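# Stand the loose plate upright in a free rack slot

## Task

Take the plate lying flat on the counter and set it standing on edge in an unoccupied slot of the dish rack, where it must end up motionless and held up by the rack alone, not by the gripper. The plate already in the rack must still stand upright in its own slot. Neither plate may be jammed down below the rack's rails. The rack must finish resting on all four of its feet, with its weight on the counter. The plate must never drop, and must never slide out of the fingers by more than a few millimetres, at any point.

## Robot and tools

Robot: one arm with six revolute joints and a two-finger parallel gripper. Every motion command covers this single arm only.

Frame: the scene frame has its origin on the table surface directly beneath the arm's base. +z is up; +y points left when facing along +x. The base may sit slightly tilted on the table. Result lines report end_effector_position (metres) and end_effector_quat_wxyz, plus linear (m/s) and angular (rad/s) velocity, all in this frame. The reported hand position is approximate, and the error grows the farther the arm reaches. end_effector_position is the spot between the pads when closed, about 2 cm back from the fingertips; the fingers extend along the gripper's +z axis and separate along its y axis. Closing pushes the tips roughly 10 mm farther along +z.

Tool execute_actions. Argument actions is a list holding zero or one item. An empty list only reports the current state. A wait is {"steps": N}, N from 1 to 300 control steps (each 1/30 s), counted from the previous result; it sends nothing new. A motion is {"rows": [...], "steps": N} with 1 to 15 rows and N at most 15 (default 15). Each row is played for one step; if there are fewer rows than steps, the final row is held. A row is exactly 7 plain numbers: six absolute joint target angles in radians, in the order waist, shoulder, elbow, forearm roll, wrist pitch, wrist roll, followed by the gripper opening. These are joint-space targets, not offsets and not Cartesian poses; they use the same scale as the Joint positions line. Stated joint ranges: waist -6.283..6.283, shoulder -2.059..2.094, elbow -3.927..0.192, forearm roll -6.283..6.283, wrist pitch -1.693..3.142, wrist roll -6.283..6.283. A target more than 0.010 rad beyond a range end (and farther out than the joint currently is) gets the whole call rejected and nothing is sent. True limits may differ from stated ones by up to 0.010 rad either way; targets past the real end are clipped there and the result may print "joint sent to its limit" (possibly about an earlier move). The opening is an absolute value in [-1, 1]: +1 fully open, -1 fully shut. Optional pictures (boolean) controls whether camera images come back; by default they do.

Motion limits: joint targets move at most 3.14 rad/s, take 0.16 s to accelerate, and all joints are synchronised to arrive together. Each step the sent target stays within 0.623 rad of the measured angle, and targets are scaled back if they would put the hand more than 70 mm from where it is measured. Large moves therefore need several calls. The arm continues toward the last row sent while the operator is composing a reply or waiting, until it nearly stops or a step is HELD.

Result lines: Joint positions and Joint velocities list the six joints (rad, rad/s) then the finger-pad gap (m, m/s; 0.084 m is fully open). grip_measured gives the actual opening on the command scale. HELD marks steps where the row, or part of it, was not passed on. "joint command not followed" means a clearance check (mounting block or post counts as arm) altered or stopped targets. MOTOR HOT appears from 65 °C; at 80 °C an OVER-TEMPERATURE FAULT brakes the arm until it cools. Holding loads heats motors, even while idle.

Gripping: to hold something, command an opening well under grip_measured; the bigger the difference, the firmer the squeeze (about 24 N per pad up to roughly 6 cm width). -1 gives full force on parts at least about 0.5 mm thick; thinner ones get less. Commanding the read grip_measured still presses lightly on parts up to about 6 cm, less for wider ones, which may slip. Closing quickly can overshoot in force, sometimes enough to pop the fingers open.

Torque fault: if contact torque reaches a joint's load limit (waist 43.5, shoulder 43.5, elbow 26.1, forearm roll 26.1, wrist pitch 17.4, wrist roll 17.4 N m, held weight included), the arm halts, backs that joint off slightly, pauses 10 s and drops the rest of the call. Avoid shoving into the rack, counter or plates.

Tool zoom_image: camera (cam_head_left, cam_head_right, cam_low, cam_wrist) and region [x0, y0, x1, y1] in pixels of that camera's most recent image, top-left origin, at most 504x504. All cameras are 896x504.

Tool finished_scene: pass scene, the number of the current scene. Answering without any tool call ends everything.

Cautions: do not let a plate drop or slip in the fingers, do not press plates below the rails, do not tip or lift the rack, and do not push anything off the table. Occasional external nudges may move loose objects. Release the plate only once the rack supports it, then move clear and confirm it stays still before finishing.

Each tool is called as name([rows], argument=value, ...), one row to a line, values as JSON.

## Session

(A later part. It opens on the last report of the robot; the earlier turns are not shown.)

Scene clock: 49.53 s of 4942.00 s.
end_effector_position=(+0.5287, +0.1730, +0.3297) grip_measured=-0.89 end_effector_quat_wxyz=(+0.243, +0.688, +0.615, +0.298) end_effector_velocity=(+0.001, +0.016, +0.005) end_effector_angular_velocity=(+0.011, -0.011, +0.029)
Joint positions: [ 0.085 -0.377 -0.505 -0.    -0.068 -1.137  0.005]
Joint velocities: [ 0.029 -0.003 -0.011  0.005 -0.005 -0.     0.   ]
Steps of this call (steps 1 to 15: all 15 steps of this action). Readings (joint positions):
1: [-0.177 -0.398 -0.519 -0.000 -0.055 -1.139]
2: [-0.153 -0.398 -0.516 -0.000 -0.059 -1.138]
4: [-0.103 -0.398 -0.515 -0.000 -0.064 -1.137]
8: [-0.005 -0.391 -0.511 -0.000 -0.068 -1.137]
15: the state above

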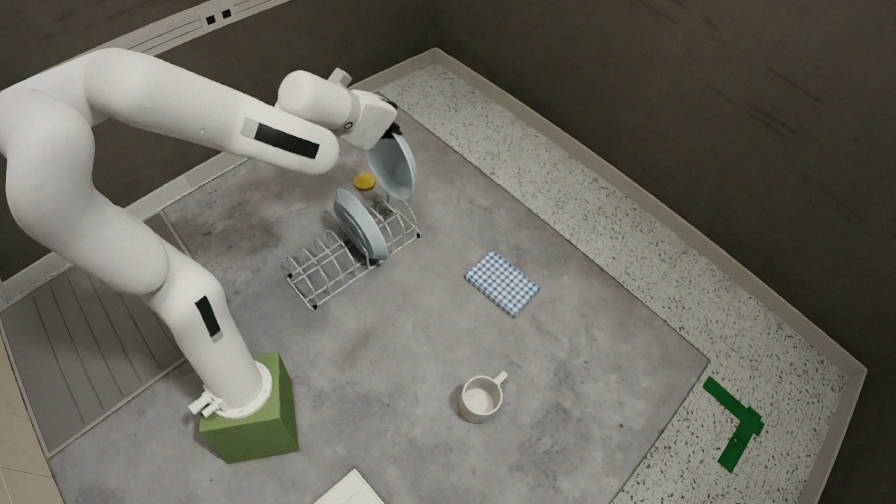

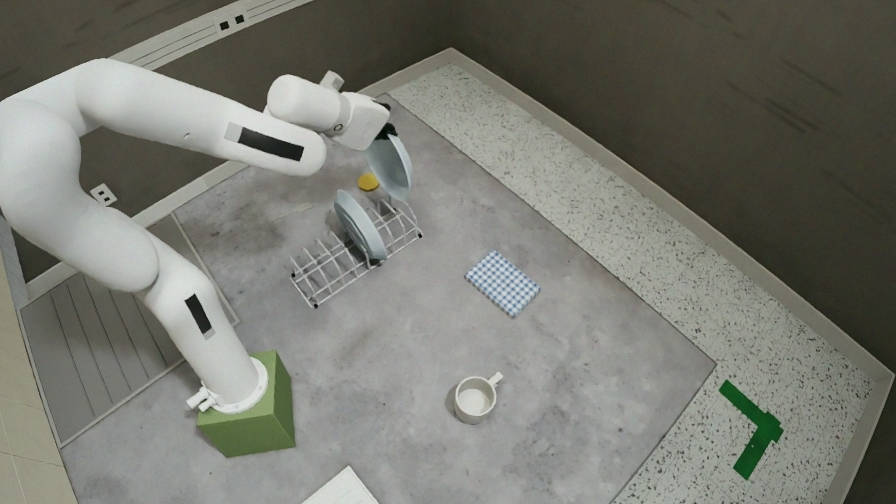

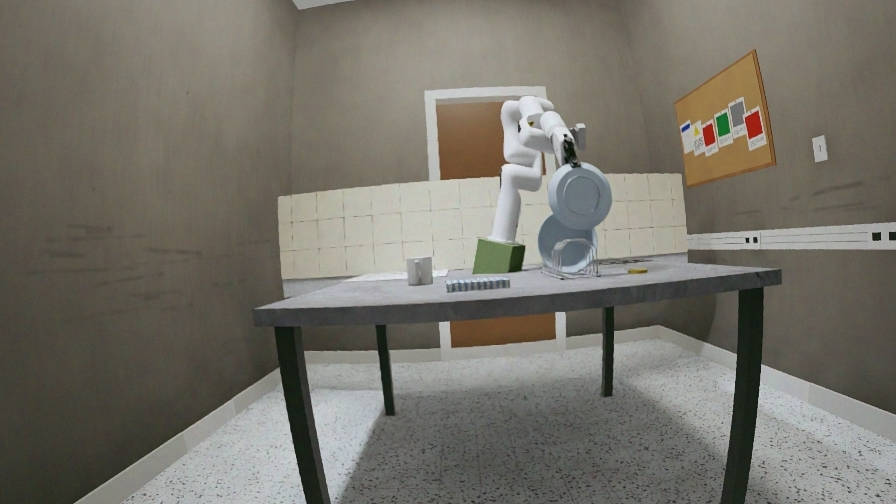

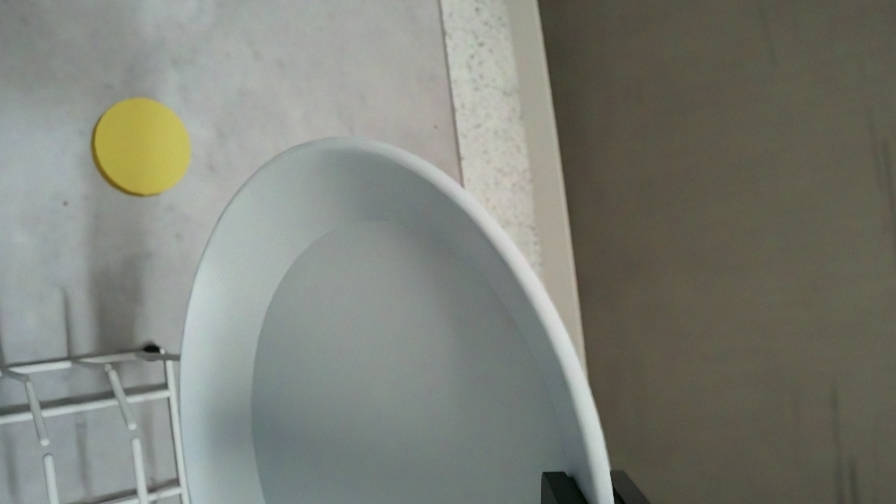

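execute_actions([
  {"rows":[[0.087,-0.376,-0.5,0,-0.075,-1.137,-1],[0.087,-0.373,-0.493,0,-0.085,-1.137,-1],[0.087,-0.367,-0.487,0,-0.097,-1.137,-1],[0.087,-0.359,-0.483,0,-0.109,-1.137,-1],[0.087,-0.35,-0.479,0,-0.122,-1.137,-1],[0.087,-0.341,-0.476,0,-0.134,-1.137,-1],[0.087,-0.332,-0.473,0,-0.146,-1.137,-1],[0.087,-0.323,-0.47,0,-0.158,-1.137,-1],[0.087,-0.314,-0.467,0,-0.17,-1.137,-1],[0.087,-0.305,-0.4645,0,-0.1815,-1.137,-1],[0.087,-0.297,-0.462,0,-0.192,-1.137,-1],[0.087,-0.29,-0.46,0,-0.201,-1.137,-1],[0.087,-0.284,-0.458,0,-0.209,-1.137,-1],[0.087,-0.279,-0.457,0,-0.215,-1.137,-1]]},
], pictures=false)

execute_actions([
  {"steps":6},
])

zoom_image(camera="cam_head_left", region=[340, 140, 450, 250])

zoom_image(camera="cam_low", region=[520, 180, 630, 290])

Scene clock: 56.50 s of 4942.00 s.
end_effector_position=(+0.5249, +0.1654, +0.2930) grip_measured=-0.89 end_effector_quat_wxyz=(+0.242, +0.688, +0.616, +0.298) end_effector_velocity=(-0.004, -0.013, -0.061) end_effector_angular_velocity=(-0.004, +0.013, -0.002)
Joint positions: [ 0.087 -0.286 -0.459 -0.    -0.205 -1.137  0.005]
Joint velocities: [-0.     0.171  0.05  -0.001 -0.208 -0.     0.   ]
Steps of this call (steps 1 to 15: the robot went on to your last target; steps 16 to 100: nothing new was sent; then 3.13 s passed at rest; steps 101 to 115: all 15 steps of this action). Readings (joint positions):
101: [0.087 -0.377 -0.506 -0.000 -0.068 -1.137]
102: [0.087 -0.377 -0.504 -0.000 -0.071 -1.137]
104: [0.087 -0.373 -0.496 -0.000 -0.084 -1.137]
108: [0.087 -0.344 -0.477 -0.000 -0.129 -1.137]
115: the state above

Scene clock: 56.70 s of 4942.00 s.
end_effector_position=(+0.5254, +0.1652, +0.2916) grip_measured=-0.89 end_effector_quat_wxyz=(+0.243, +0.688, +0.615, +0.299) end_effector_velocity=(+0.004, +0.003, +0.008) end_effector_angular_velocity=(+0.005, -0.020, +0.005)
Joint positions: [ 0.087 -0.28  -0.458 -0.    -0.215 -1.137  0.005]
Joint velocities: [ 0.    -0.006 -0.009 -0.001 -0.005  0.    -0.   ]
Steps of this call (steps 1 to 6: the robot went on to your last target). Readings (joint positions):
1: [0.087 -0.282 -0.457 -0.000 -0.210 -1.137]
2: [0.087 -0.280 -0.456 -0.000 -0.212 -1.137]
4: [0.087 -0.279 -0.457 -0.000 -0.214 -1.137]
6: the state above

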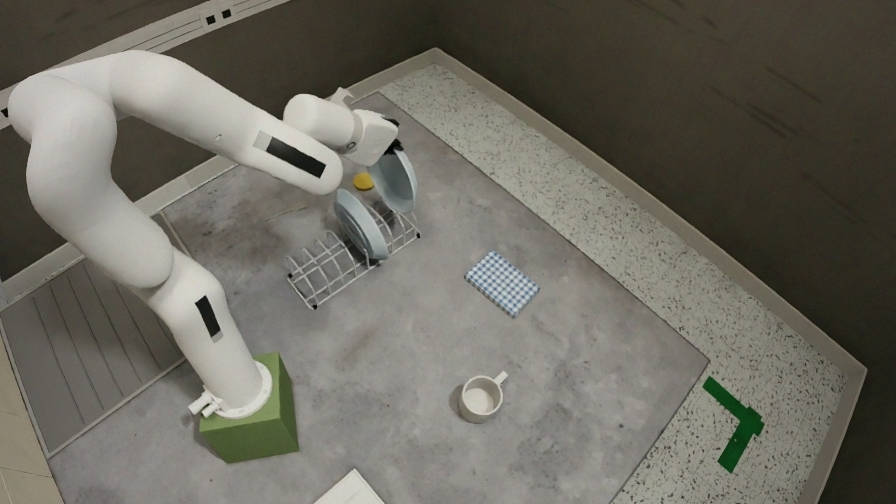

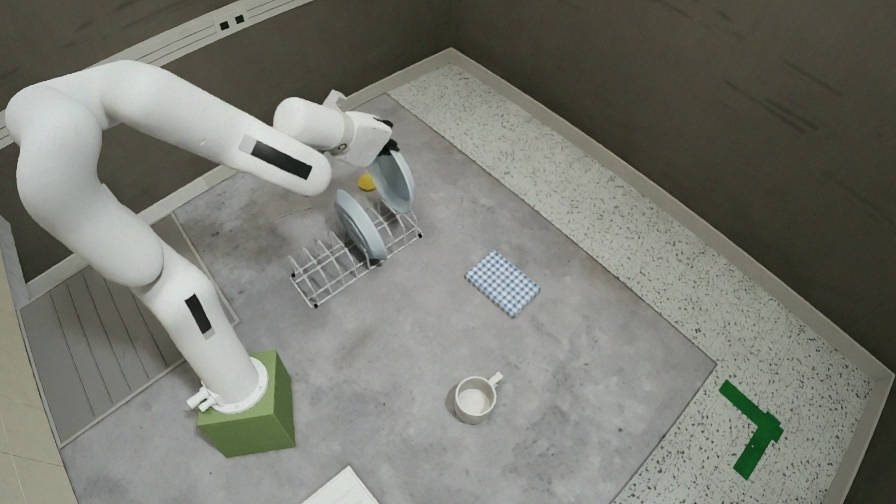

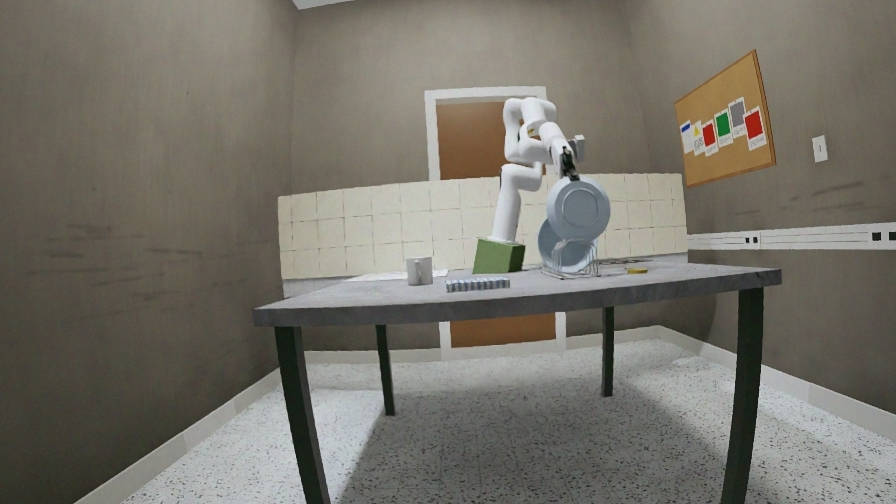

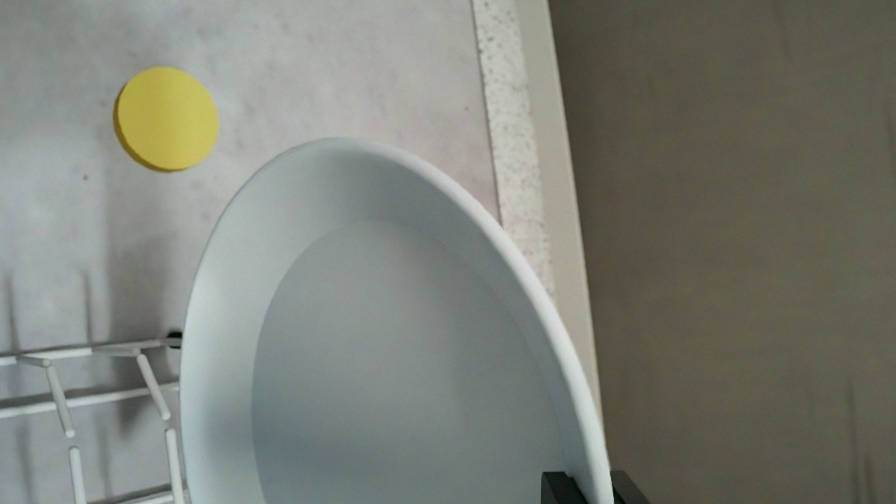

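Region (340, 140, 450, 250) of cam_head_left's 896x504 image, scaled by 4.582, with more detail than that image has.

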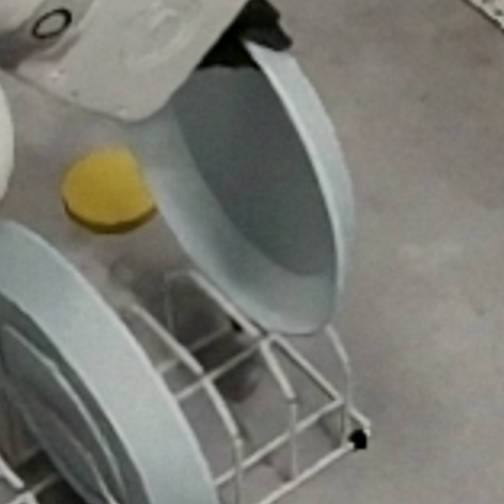

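Region (520, 180, 630, 290) of cam_low's 896x504 image, scaled by 4.582, with more detail than that image has.

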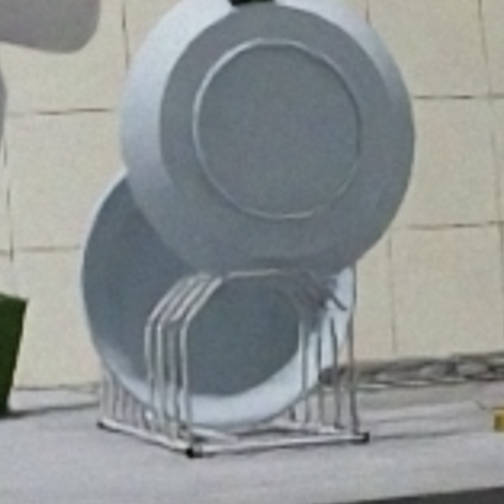

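execute_actions([
  {"rows":[[0.088,-0.274,-0.456,0,-0.221,-1.137,-1],[0.089,-0.267,-0.455,0,-0.229,-1.137,-1],[0.09,-0.258,-0.4535,0,-0.2395,-1.137,-1],[0.091,-0.249,-0.452,0,-0.25,-1.137,-1],[0.092,-0.24,-0.451,0,-0.26,-1.137,-1],[0.093,-0.23,-0.45,0,-0.271,-1.137,-1],[0.094,-0.22,-0.449,0,-0.282,-1.137,-1],[0.095,-0.21,-0.448,0,-0.293,-1.137,-1],[0.096,-0.2,-0.447,0,-0.304,-1.137,-1],[0.097,-0.19,-0.446,0,-0.315,-1.137,-1],[0.098,-0.18,-0.445,0,-0.326,-1.137,-1],[0.099,-0.17,-0.4445,0,-0.3365,-1.137,-1],[0.1,-0.16,-0.444,0,-0.347,-1.137,-1],[0.101,-0.151,-0.4435,0,-0.3565,-1.137,-1],[0.102,-0.144,-0.443,0,-0.364,-1.137,-1]]},
], pictures=false)

execute_actions([
  {"steps":7},
])

zoom_image(camera="cam_head_left", region=[340, 140, 450, 250])

zoom_image(camera="cam_low", region=[520, 180, 630, 290])

Scene clock: 63.50 s of 4942.00 s.
end_effector_position=(+0.5241, +0.1646, +0.2561) grip_measured=-0.89 end_effector_quat_wxyz=(+0.239, +0.685, +0.620, +0.299) end_effector_velocity=(-0.013, -0.003, -0.097) end_effector_angular_velocity=(-0.006, +0.045, +0.030)
Joint positions: [ 0.1   -0.164 -0.444 -0.    -0.342 -1.137  0.005]
Joint velocities: [ 0.036  0.291  0.035 -0.003 -0.287  0.    -0.003]
Steps of this call (steps 1 to 30: the robot went on to your last target; steps 31 to 120: nothing new was sent; then 2.30 s passed at rest; steps 121 to 135: all 15 steps of this action). Readings (joint positions):
121: [0.087 -0.279 -0.457 0.000 -0.215 -1.137]
122: [0.087 -0.278 -0.457 0.000 -0.217 -1.137]
124: [0.089 -0.268 -0.456 0.000 -0.229 -1.137]
128: [0.093 -0.233 -0.450 -0.000 -0.267 -1.137]
135: the state above

Scene clock: 63.73 s of 4942.00 s.
end_effector_position=(+0.5236, +0.1645, +0.2501) grip_measured=-0.89 end_effector_quat_wxyz=(+0.239, +0.684, +0.621, +0.299) end_effector_velocity=(-0.000, +0.000, +0.002) end_effector_angular_velocity=(+0.001, -0.004, +0.001)
Joint positions: [ 0.102 -0.144 -0.443 -0.    -0.363 -1.137  0.005]
Joint velocities: [ 0.    -0.004  0.002 -0.    -0.002 -0.    -0.   ]
Steps of this call (steps 1 to 7: the robot went on to your last target). Readings (joint positions):
1: [0.101 -0.155 -0.443 -0.000 -0.351 -1.137]
2: [0.102 -0.148 -0.442 -0.000 -0.357 -1.137]
4: [0.102 -0.144 -0.442 -0.000 -0.362 -1.137]
7: the state above

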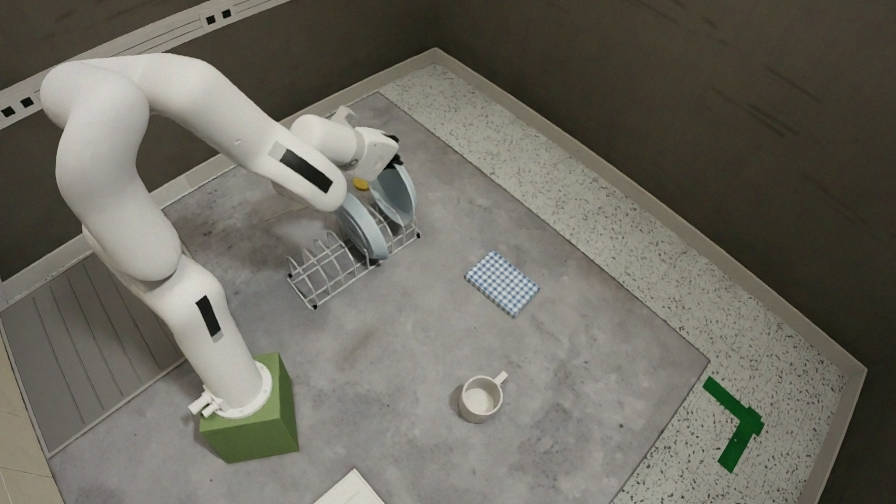

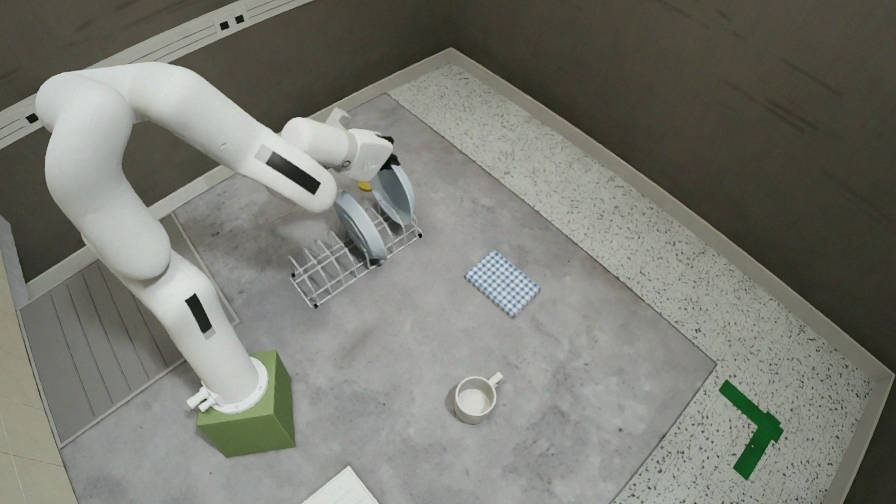

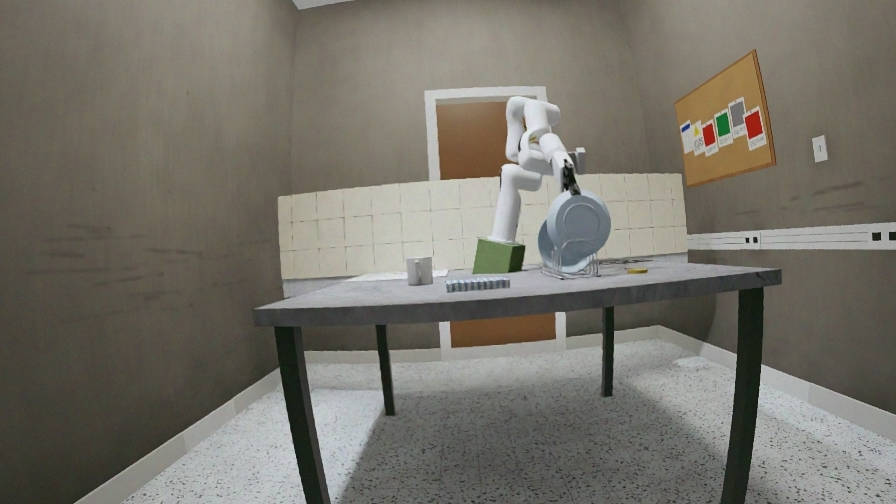

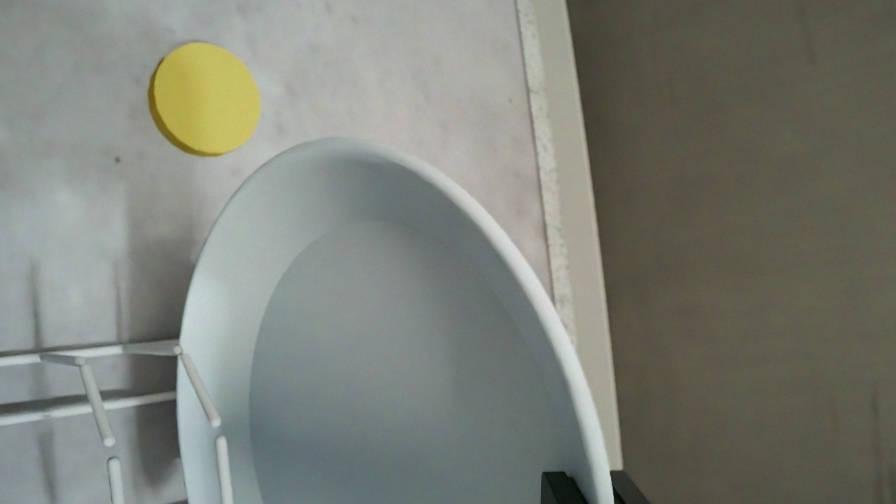

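Region (340, 140, 450, 250) of cam_head_left's 896x504 image, scaled by 4.582, with more detail than that image has.

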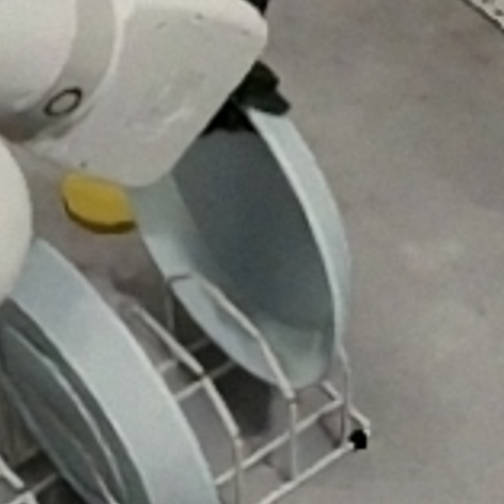

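Region (520, 180, 630, 290) of cam_low's 896x504 image, scaled by 4.582, with more detail than that image has.

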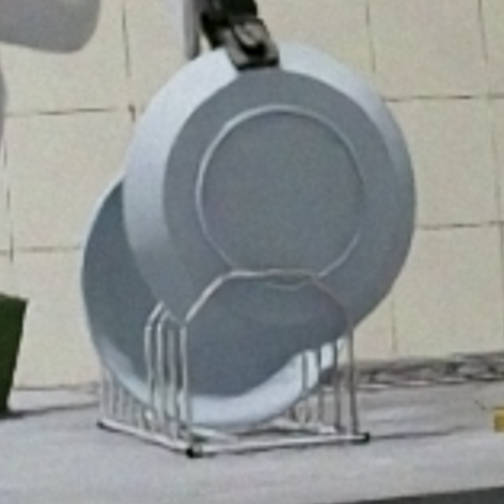

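execute_actions([
  {"rows":[[0.102,-0.144,-0.44,0,-0.367,-1.137,-1],[0.102,-0.142,-0.437,0,-0.372,-1.137,-1],[0.102,-0.136,-0.436,0,-0.379,-1.137,-1],[0.102,-0.127,-0.436,0,-0.388,-1.137,-1],[0.102,-0.117,-0.436,0,-0.398,-1.137,-1],[0.102,-0.107,-0.436,0,-0.408,-1.137,-1],[0.102,-0.097,-0.436,0,-0.418,-1.137,-1],[0.102,-0.087,-0.4365,0,-0.4275,-1.137,-1],[0.102,-0.077,-0.437,0,-0.437,-1.137,-1],[0.102,-0.067,-0.4375,0,-0.4465,-1.137,-1],[0.102,-0.057,-0.438,0,-0.456,-1.137,-1],[0.102,-0.047,-0.4385,0,-0.4655,-1.137,-1],[0.102,-0.038,-0.439,0,-0.474,-1.137,-1],[0.102,-0.03,-0.4395,0,-0.4815,-1.137,-1],[0.102,-0.024,-0.44,0,-0.487,-1.137,-1]]},
], pictures=false)

execute_actions([
  {"steps":7},
])

zoom_image(camera="cam_low", region=[520, 180, 630, 290])

Scene clock: 67.87 s of 4942.00 s.
end_effector_position=(+0.5223, +0.1586, +0.2224) grip_measured=-0.89 end_effector_quat_wxyz=(+0.239, +0.684, +0.621, +0.299) end_effector_velocity=(-0.002, -0.014, -0.069) end_effector_angular_velocity=(-0.002, +0.008, -0.002)
Joint positions: [ 0.102 -0.041 -0.439 -0.    -0.47  -1.137  0.005]
Joint velocities: [ 0.     0.265 -0.013  0.    -0.244 -0.     0.   ]
Steps of this call (steps 1 to 30: the robot went on to your last target; steps 31 to 109: nothing new was sent; steps 110 to 124: all 15 steps of this action). Readings (joint positions):
110: [0.102 -0.144 -0.443 -0.000 -0.364 -1.137]
111: [0.102 -0.144 -0.442 -0.000 -0.365 -1.137]
113: [0.102 -0.141 -0.439 0.000 -0.373 -1.137]
117: [0.102 -0.111 -0.437 -0.000 -0.405 -1.137]
124: the state above

Scene clock: 68.10 s of 4942.00 s.
end_effector_position=(+0.5222, +0.1577, +0.2180) grip_measured=-0.89 end_effector_quat_wxyz=(+0.239, +0.684, +0.621, +0.299) end_effector_velocity=(+0.001, +0.001, +0.002) end_effector_angular_velocity=(+0.002, -0.005, +0.000)
Joint positions: [ 0.102 -0.024 -0.44  -0.    -0.486 -1.137  0.005]
Joint velocities: [ 0.    -0.003 -0.001  0.001 -0.001 -0.     0.   ]
Steps of this call (steps 1 to 7: the robot went on to your last target). Readings (joint positions):
1: [0.102 -0.033 -0.439 -0.000 -0.478 -1.137]
2: [0.102 -0.028 -0.439 -0.000 -0.482 -1.137]
4: [0.102 -0.024 -0.439 0.000 -0.486 -1.137]
7: the state above

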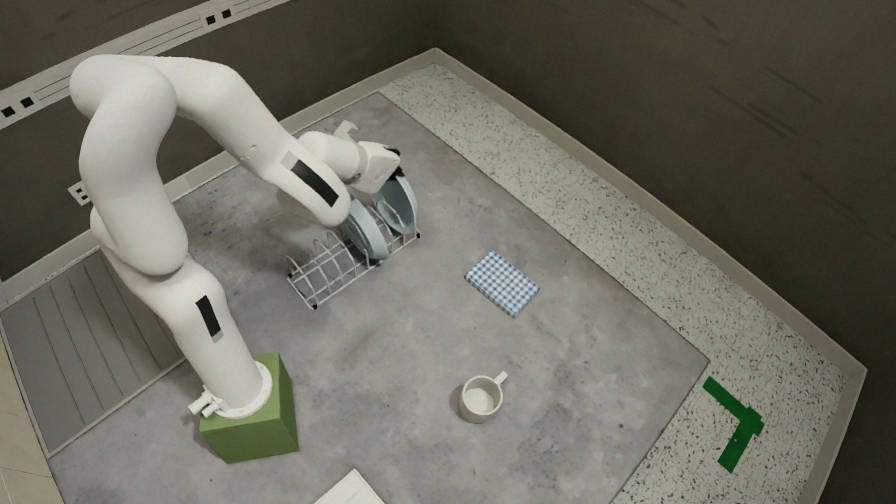

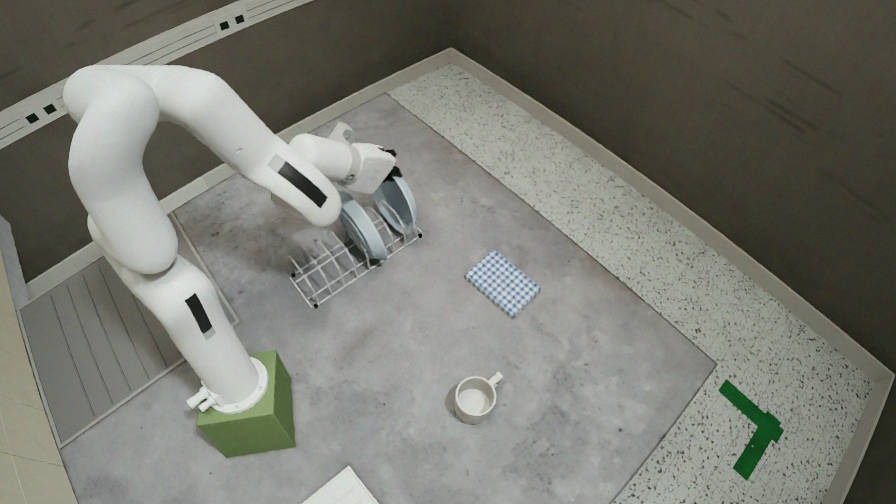

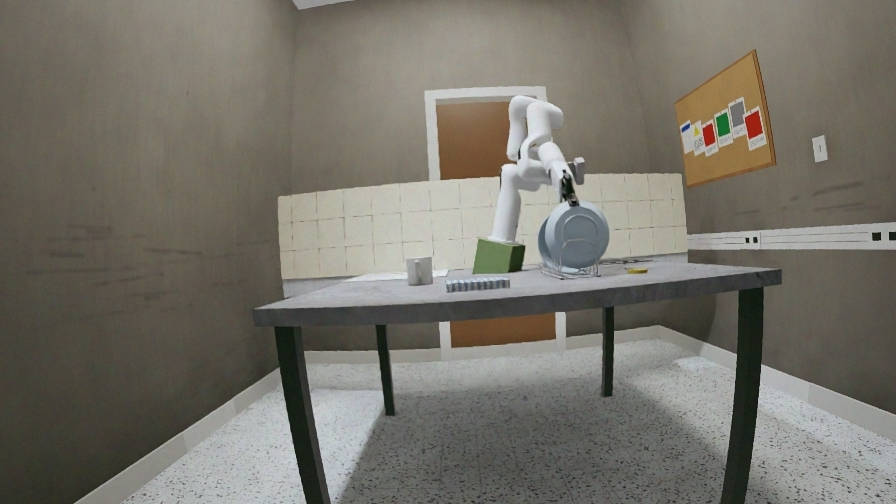

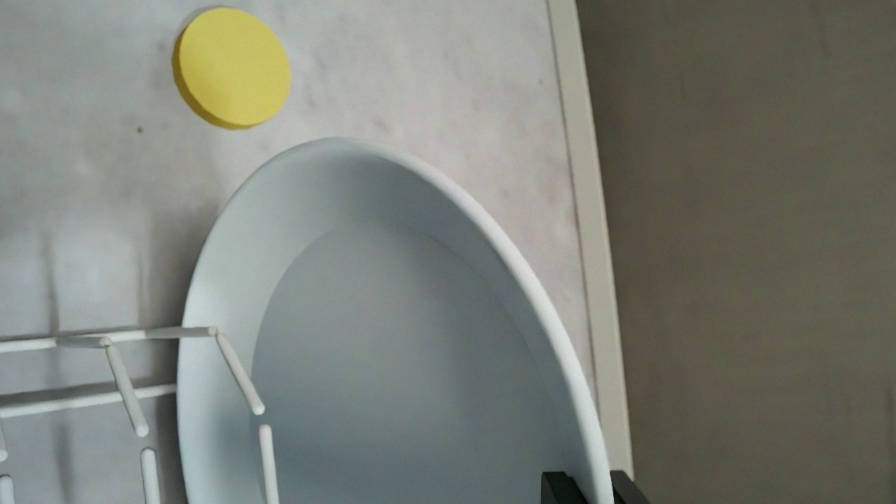

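Region (520, 180, 630, 290) of cam_low's 896x504 image, scaled by 4.582, with more detail than that image has.

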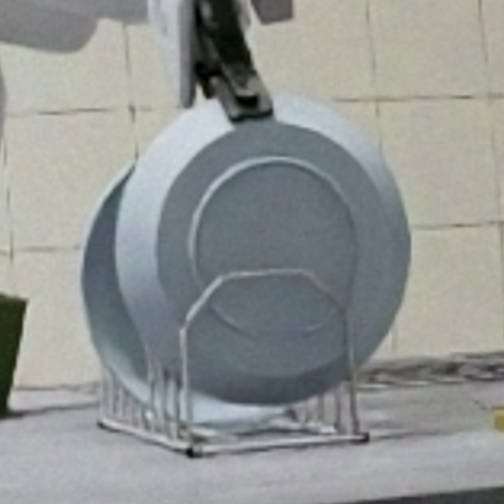

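execute_actions(actions=[])

execute_actions([
  {"rows":[[0.102,-0.020,-0.44,0,-0.491,-1.137,-1],[0.103,-0.016,-0.441,0,-0.494,-1.137,-1],[0.103,-0.012,-0.441,0,-0.498,-1.137,-1],[0.103,-0.008,-0.441,0,-0.502,-1.137,-1],[0.104,-0.004,-0.442,0,-0.505,-1.137,-1],[0.104,0,-0.442,0,-0.509,-1.137,-1],[0.104,0.004,-0.442,0,-0.513,-1.137,-1],[0.105,0.008,-0.443,0,-0.516,-1.137,-1],[0.105,0.013,-0.443,0,-0.521,-1.137,-1]]},
])

Scene clock: 73.07 s of 4942.00 s.
end_effector_position=(+0.5224, +0.1577, +0.2181) grip_measured=-0.89 end_effector_quat_wxyz=(+0.239, +0.684, +0.621, +0.300) end_effector_velocity=(+0.000, -0.000, +0.000) end_effector_angular_velocity=(+0.000, -0.000, -0.000)
Joint positions: [ 0.102 -0.024 -0.44   0.    -0.487 -1.137  0.005]
Joint velocities: [-0.  0. -0.  0.  0.  0. -0.]
Steps of this call (steps 1 to 30: the robot went on to your last target; steps 31 to 120: nothing new was sent; then 0.97 s passed at rest). Readings (joint positions):
1: [0.102 -0.024 -0.440 -0.000 -0.487 -1.137]
2: [0.102 -0.024 -0.440 -0.000 -0.487 -1.137]
4: [0.102 -0.024 -0.440 -0.000 -0.487 -1.137]
8: [0.102 -0.024 -0.440 -0.000 -0.487 -1.137]
120: the state above
The arm was judged still, so your last target was given up. Only a new action makes it travel on or press farther. Fingers that are still opening or closing keep moving.

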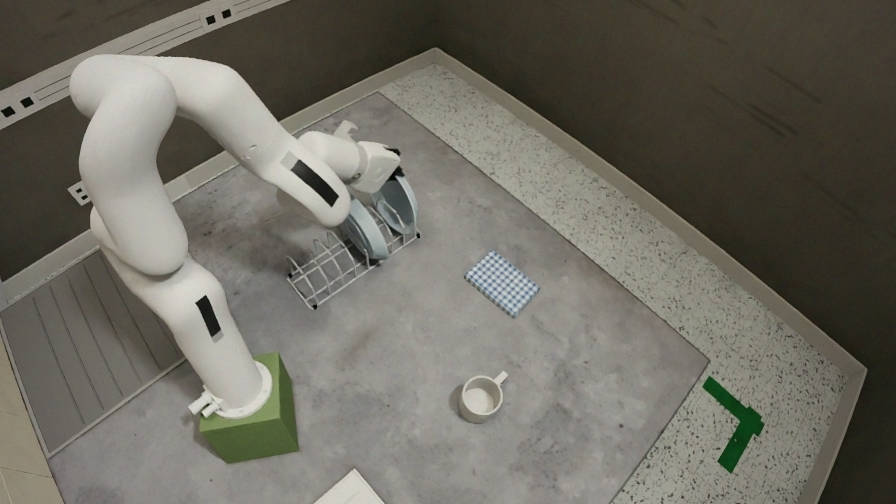

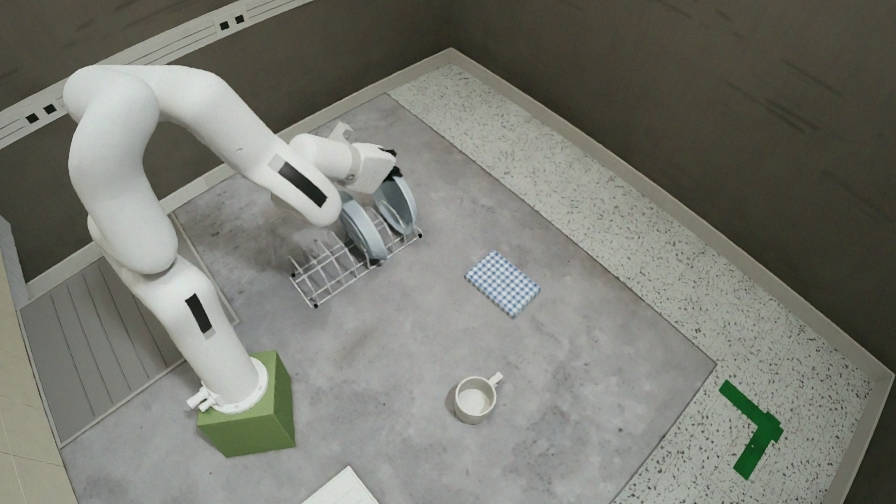

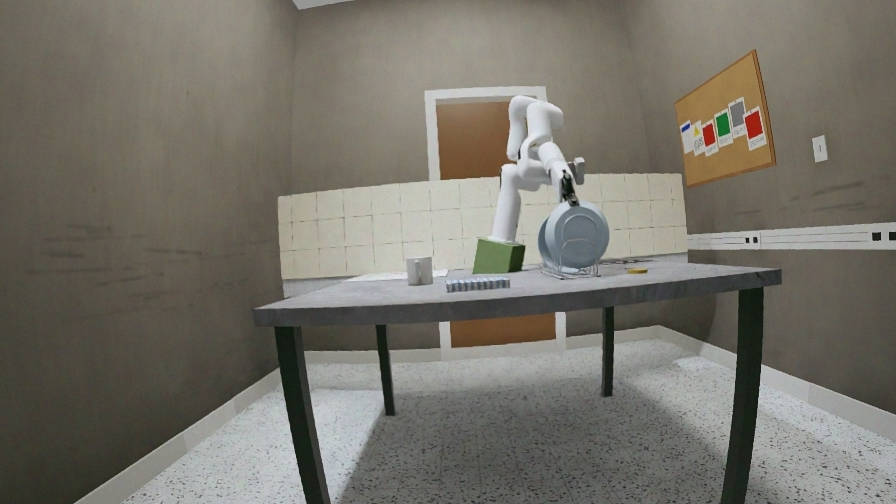

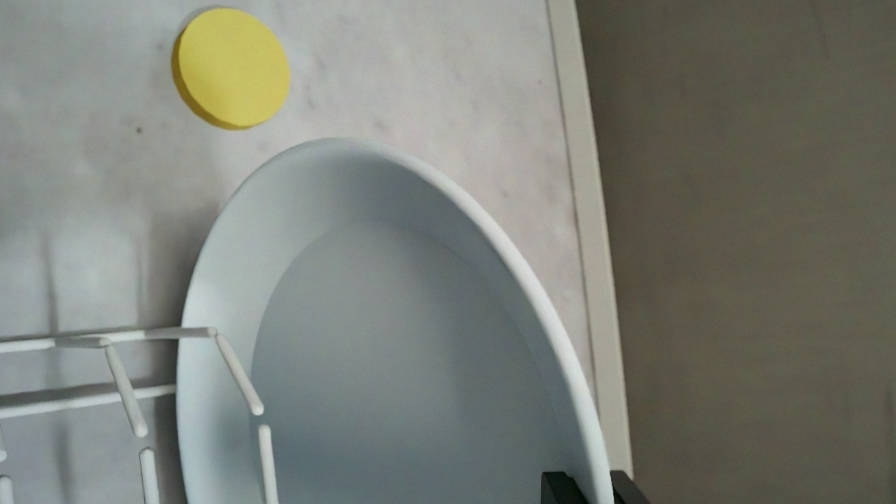

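Scene clock: 73.57 s of 4942.00 s.
end_effector_position=(+0.5222, +0.1574, +0.2089) grip_measured=-0.89 end_effector_quat_wxyz=(+0.238, +0.683, +0.621, +0.300) end_effector_velocity=(+0.000, +0.001, +0.001) end_effector_angular_velocity=(+0.000, -0.004, +0.004)
Joint positions: [ 0.105  0.013 -0.444  0.    -0.521 -1.137  0.005]
Joint velocities: [ 0.001 -0.002 -0.    -0.002 -0.002 -0.    -0.   ]
Steps of this call (steps 1 to 15: all 15 steps of this action). Readings (joint positions):
1: [0.102 -0.024 -0.440 -0.000 -0.487 -1.137]
2: [0.102 -0.023 -0.440 0.000 -0.489 -1.137]
4: [0.103 -0.017 -0.441 0.000 -0.494 -1.137]
8: [0.104 -0.001 -0.442 -0.000 -0.508 -1.137]
15: the state above

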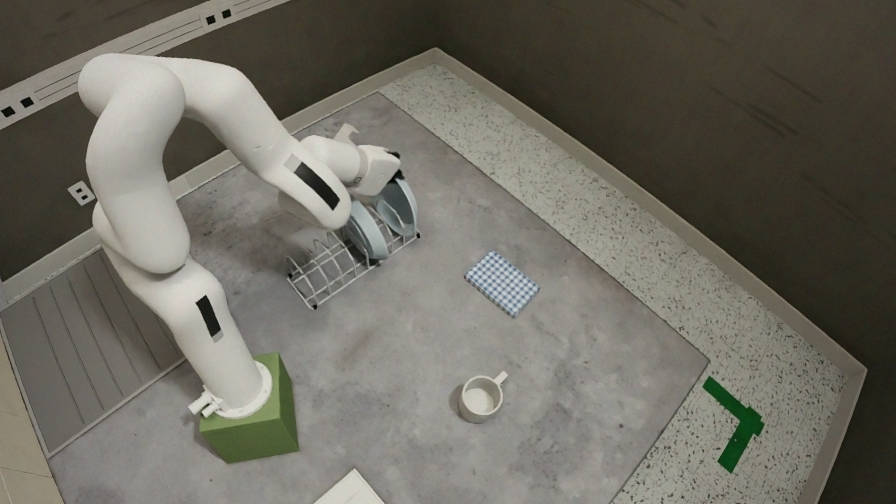

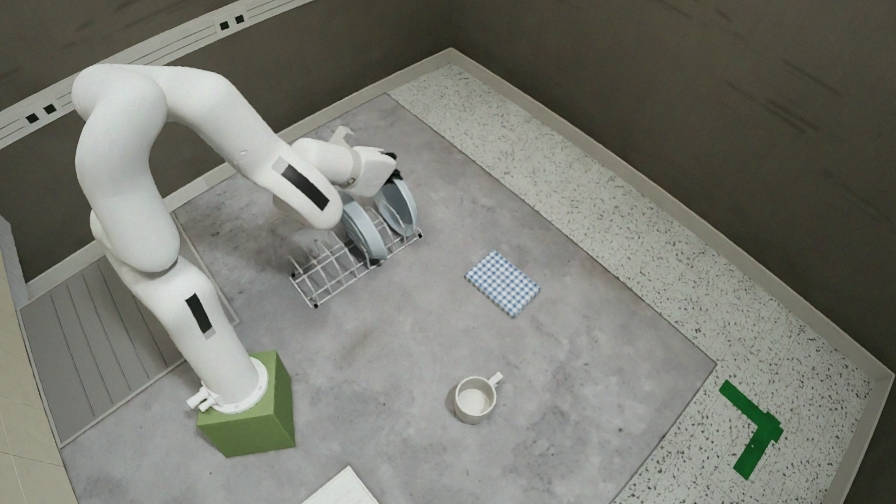

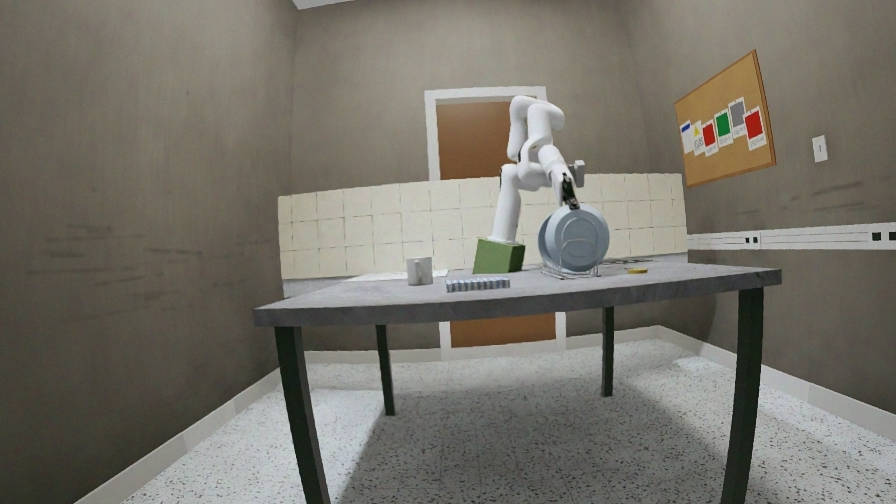

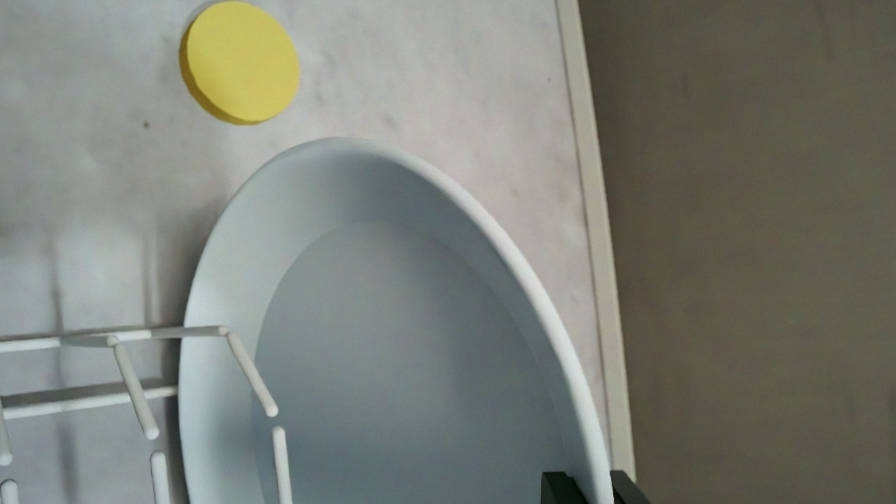

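execute_actions([
  {"rows":[[0.105,0.017,-0.443,0,-0.525,-1.137,-1],[0.106,0.021,-0.444,0,-0.528,-1.137,-1],[0.106,0.025,-0.444,0,-0.532,-1.137,-1],[0.106,0.029,-0.444,0,-0.536,-1.137,-1],[0.107,0.033,-0.444,0,-0.540,-1.137,-1]],"steps":12},
])

zoom_image(camera="cam_low", region=[520,190,630,290])

Scene clock: 75.63 s of 4942.00 s.
end_effector_position=(+0.5213, +0.1572, +0.2034) grip_measured=-0.89 end_effector_quat_wxyz=(+0.237, +0.683, +0.622, +0.300) end_effector_velocity=(+0.003, +0.002, +0.004) end_effector_angular_velocity=(+0.003, -0.011, +0.003)
Joint positions: [ 0.107  0.033 -0.444 -0.    -0.54  -1.137  0.005]
Joint velocities: [ 0.    -0.004 -0.005 -0.001 -0.003 -0.    -0.   ]
Steps of this call (steps 1 to 15: the robot went on to your last target; steps 16 to 50: nothing new was sent; steps 51 to 62: all 12 steps of this action). Readings (joint positions):
51: [0.105 0.013 -0.443 -0.000 -0.521 -1.137]
52: [0.105 0.014 -0.443 0.000 -0.523 -1.137]
54: [0.106 0.020 -0.444 0.000 -0.528 -1.137]
58: [0.107 0.033 -0.443 -0.000 -0.539 -1.137]
62: the state above

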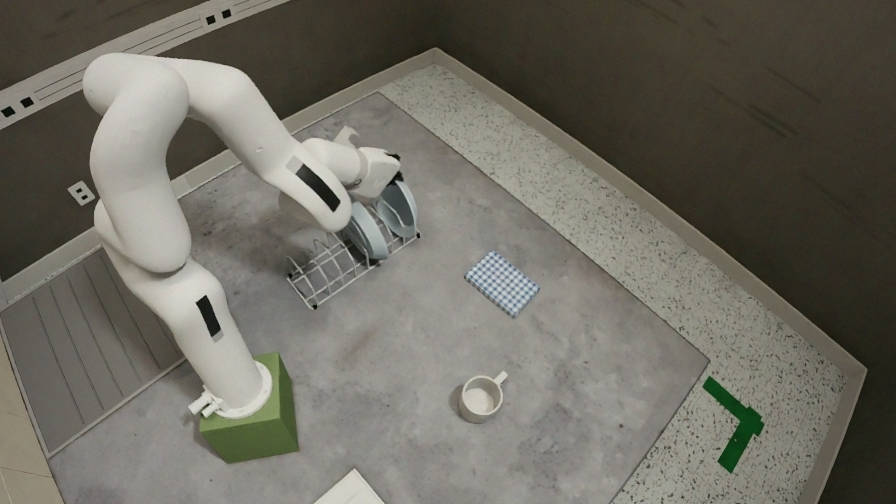

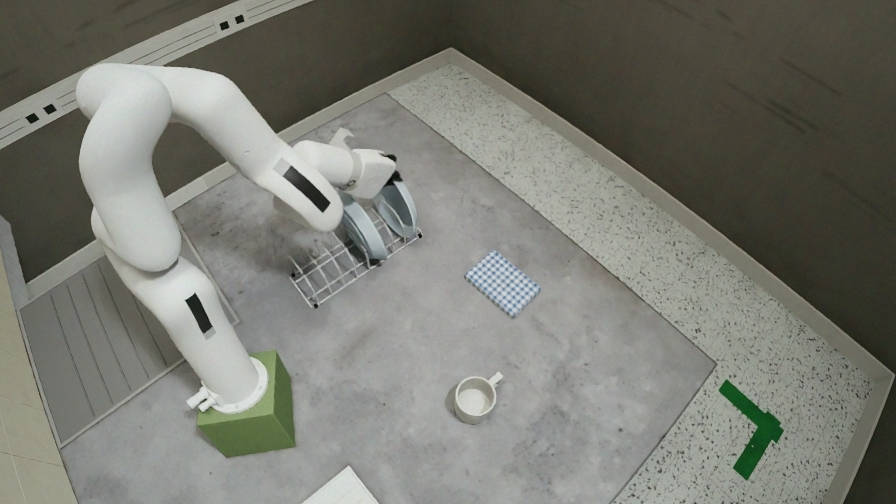

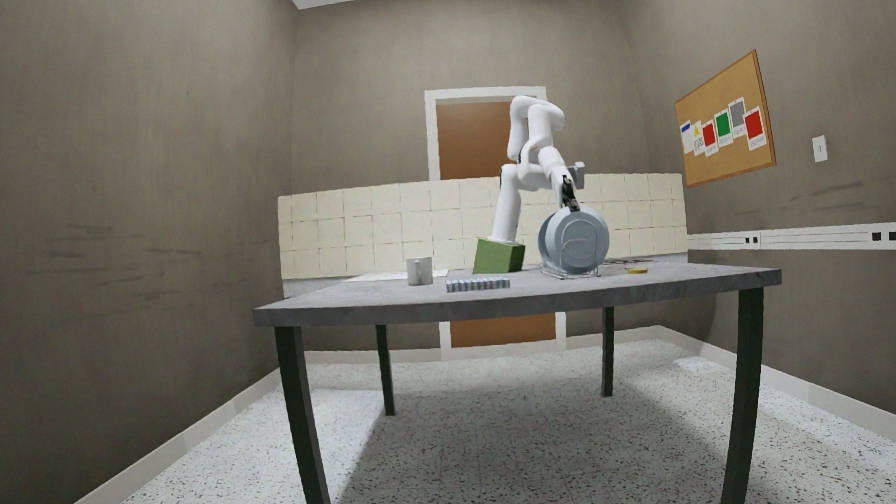

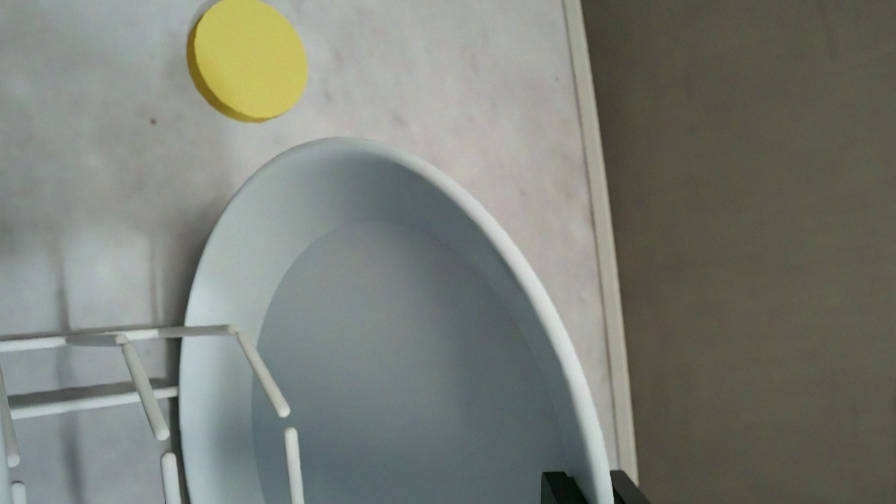

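Region (520, 190, 630, 290) of cam_low's 896x504 image, scaled by 4.582, with more detail than that image has; it fills the top 458 rows of this view, and the rest is white.

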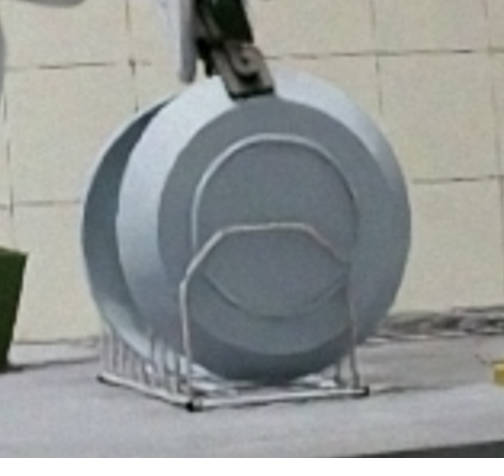

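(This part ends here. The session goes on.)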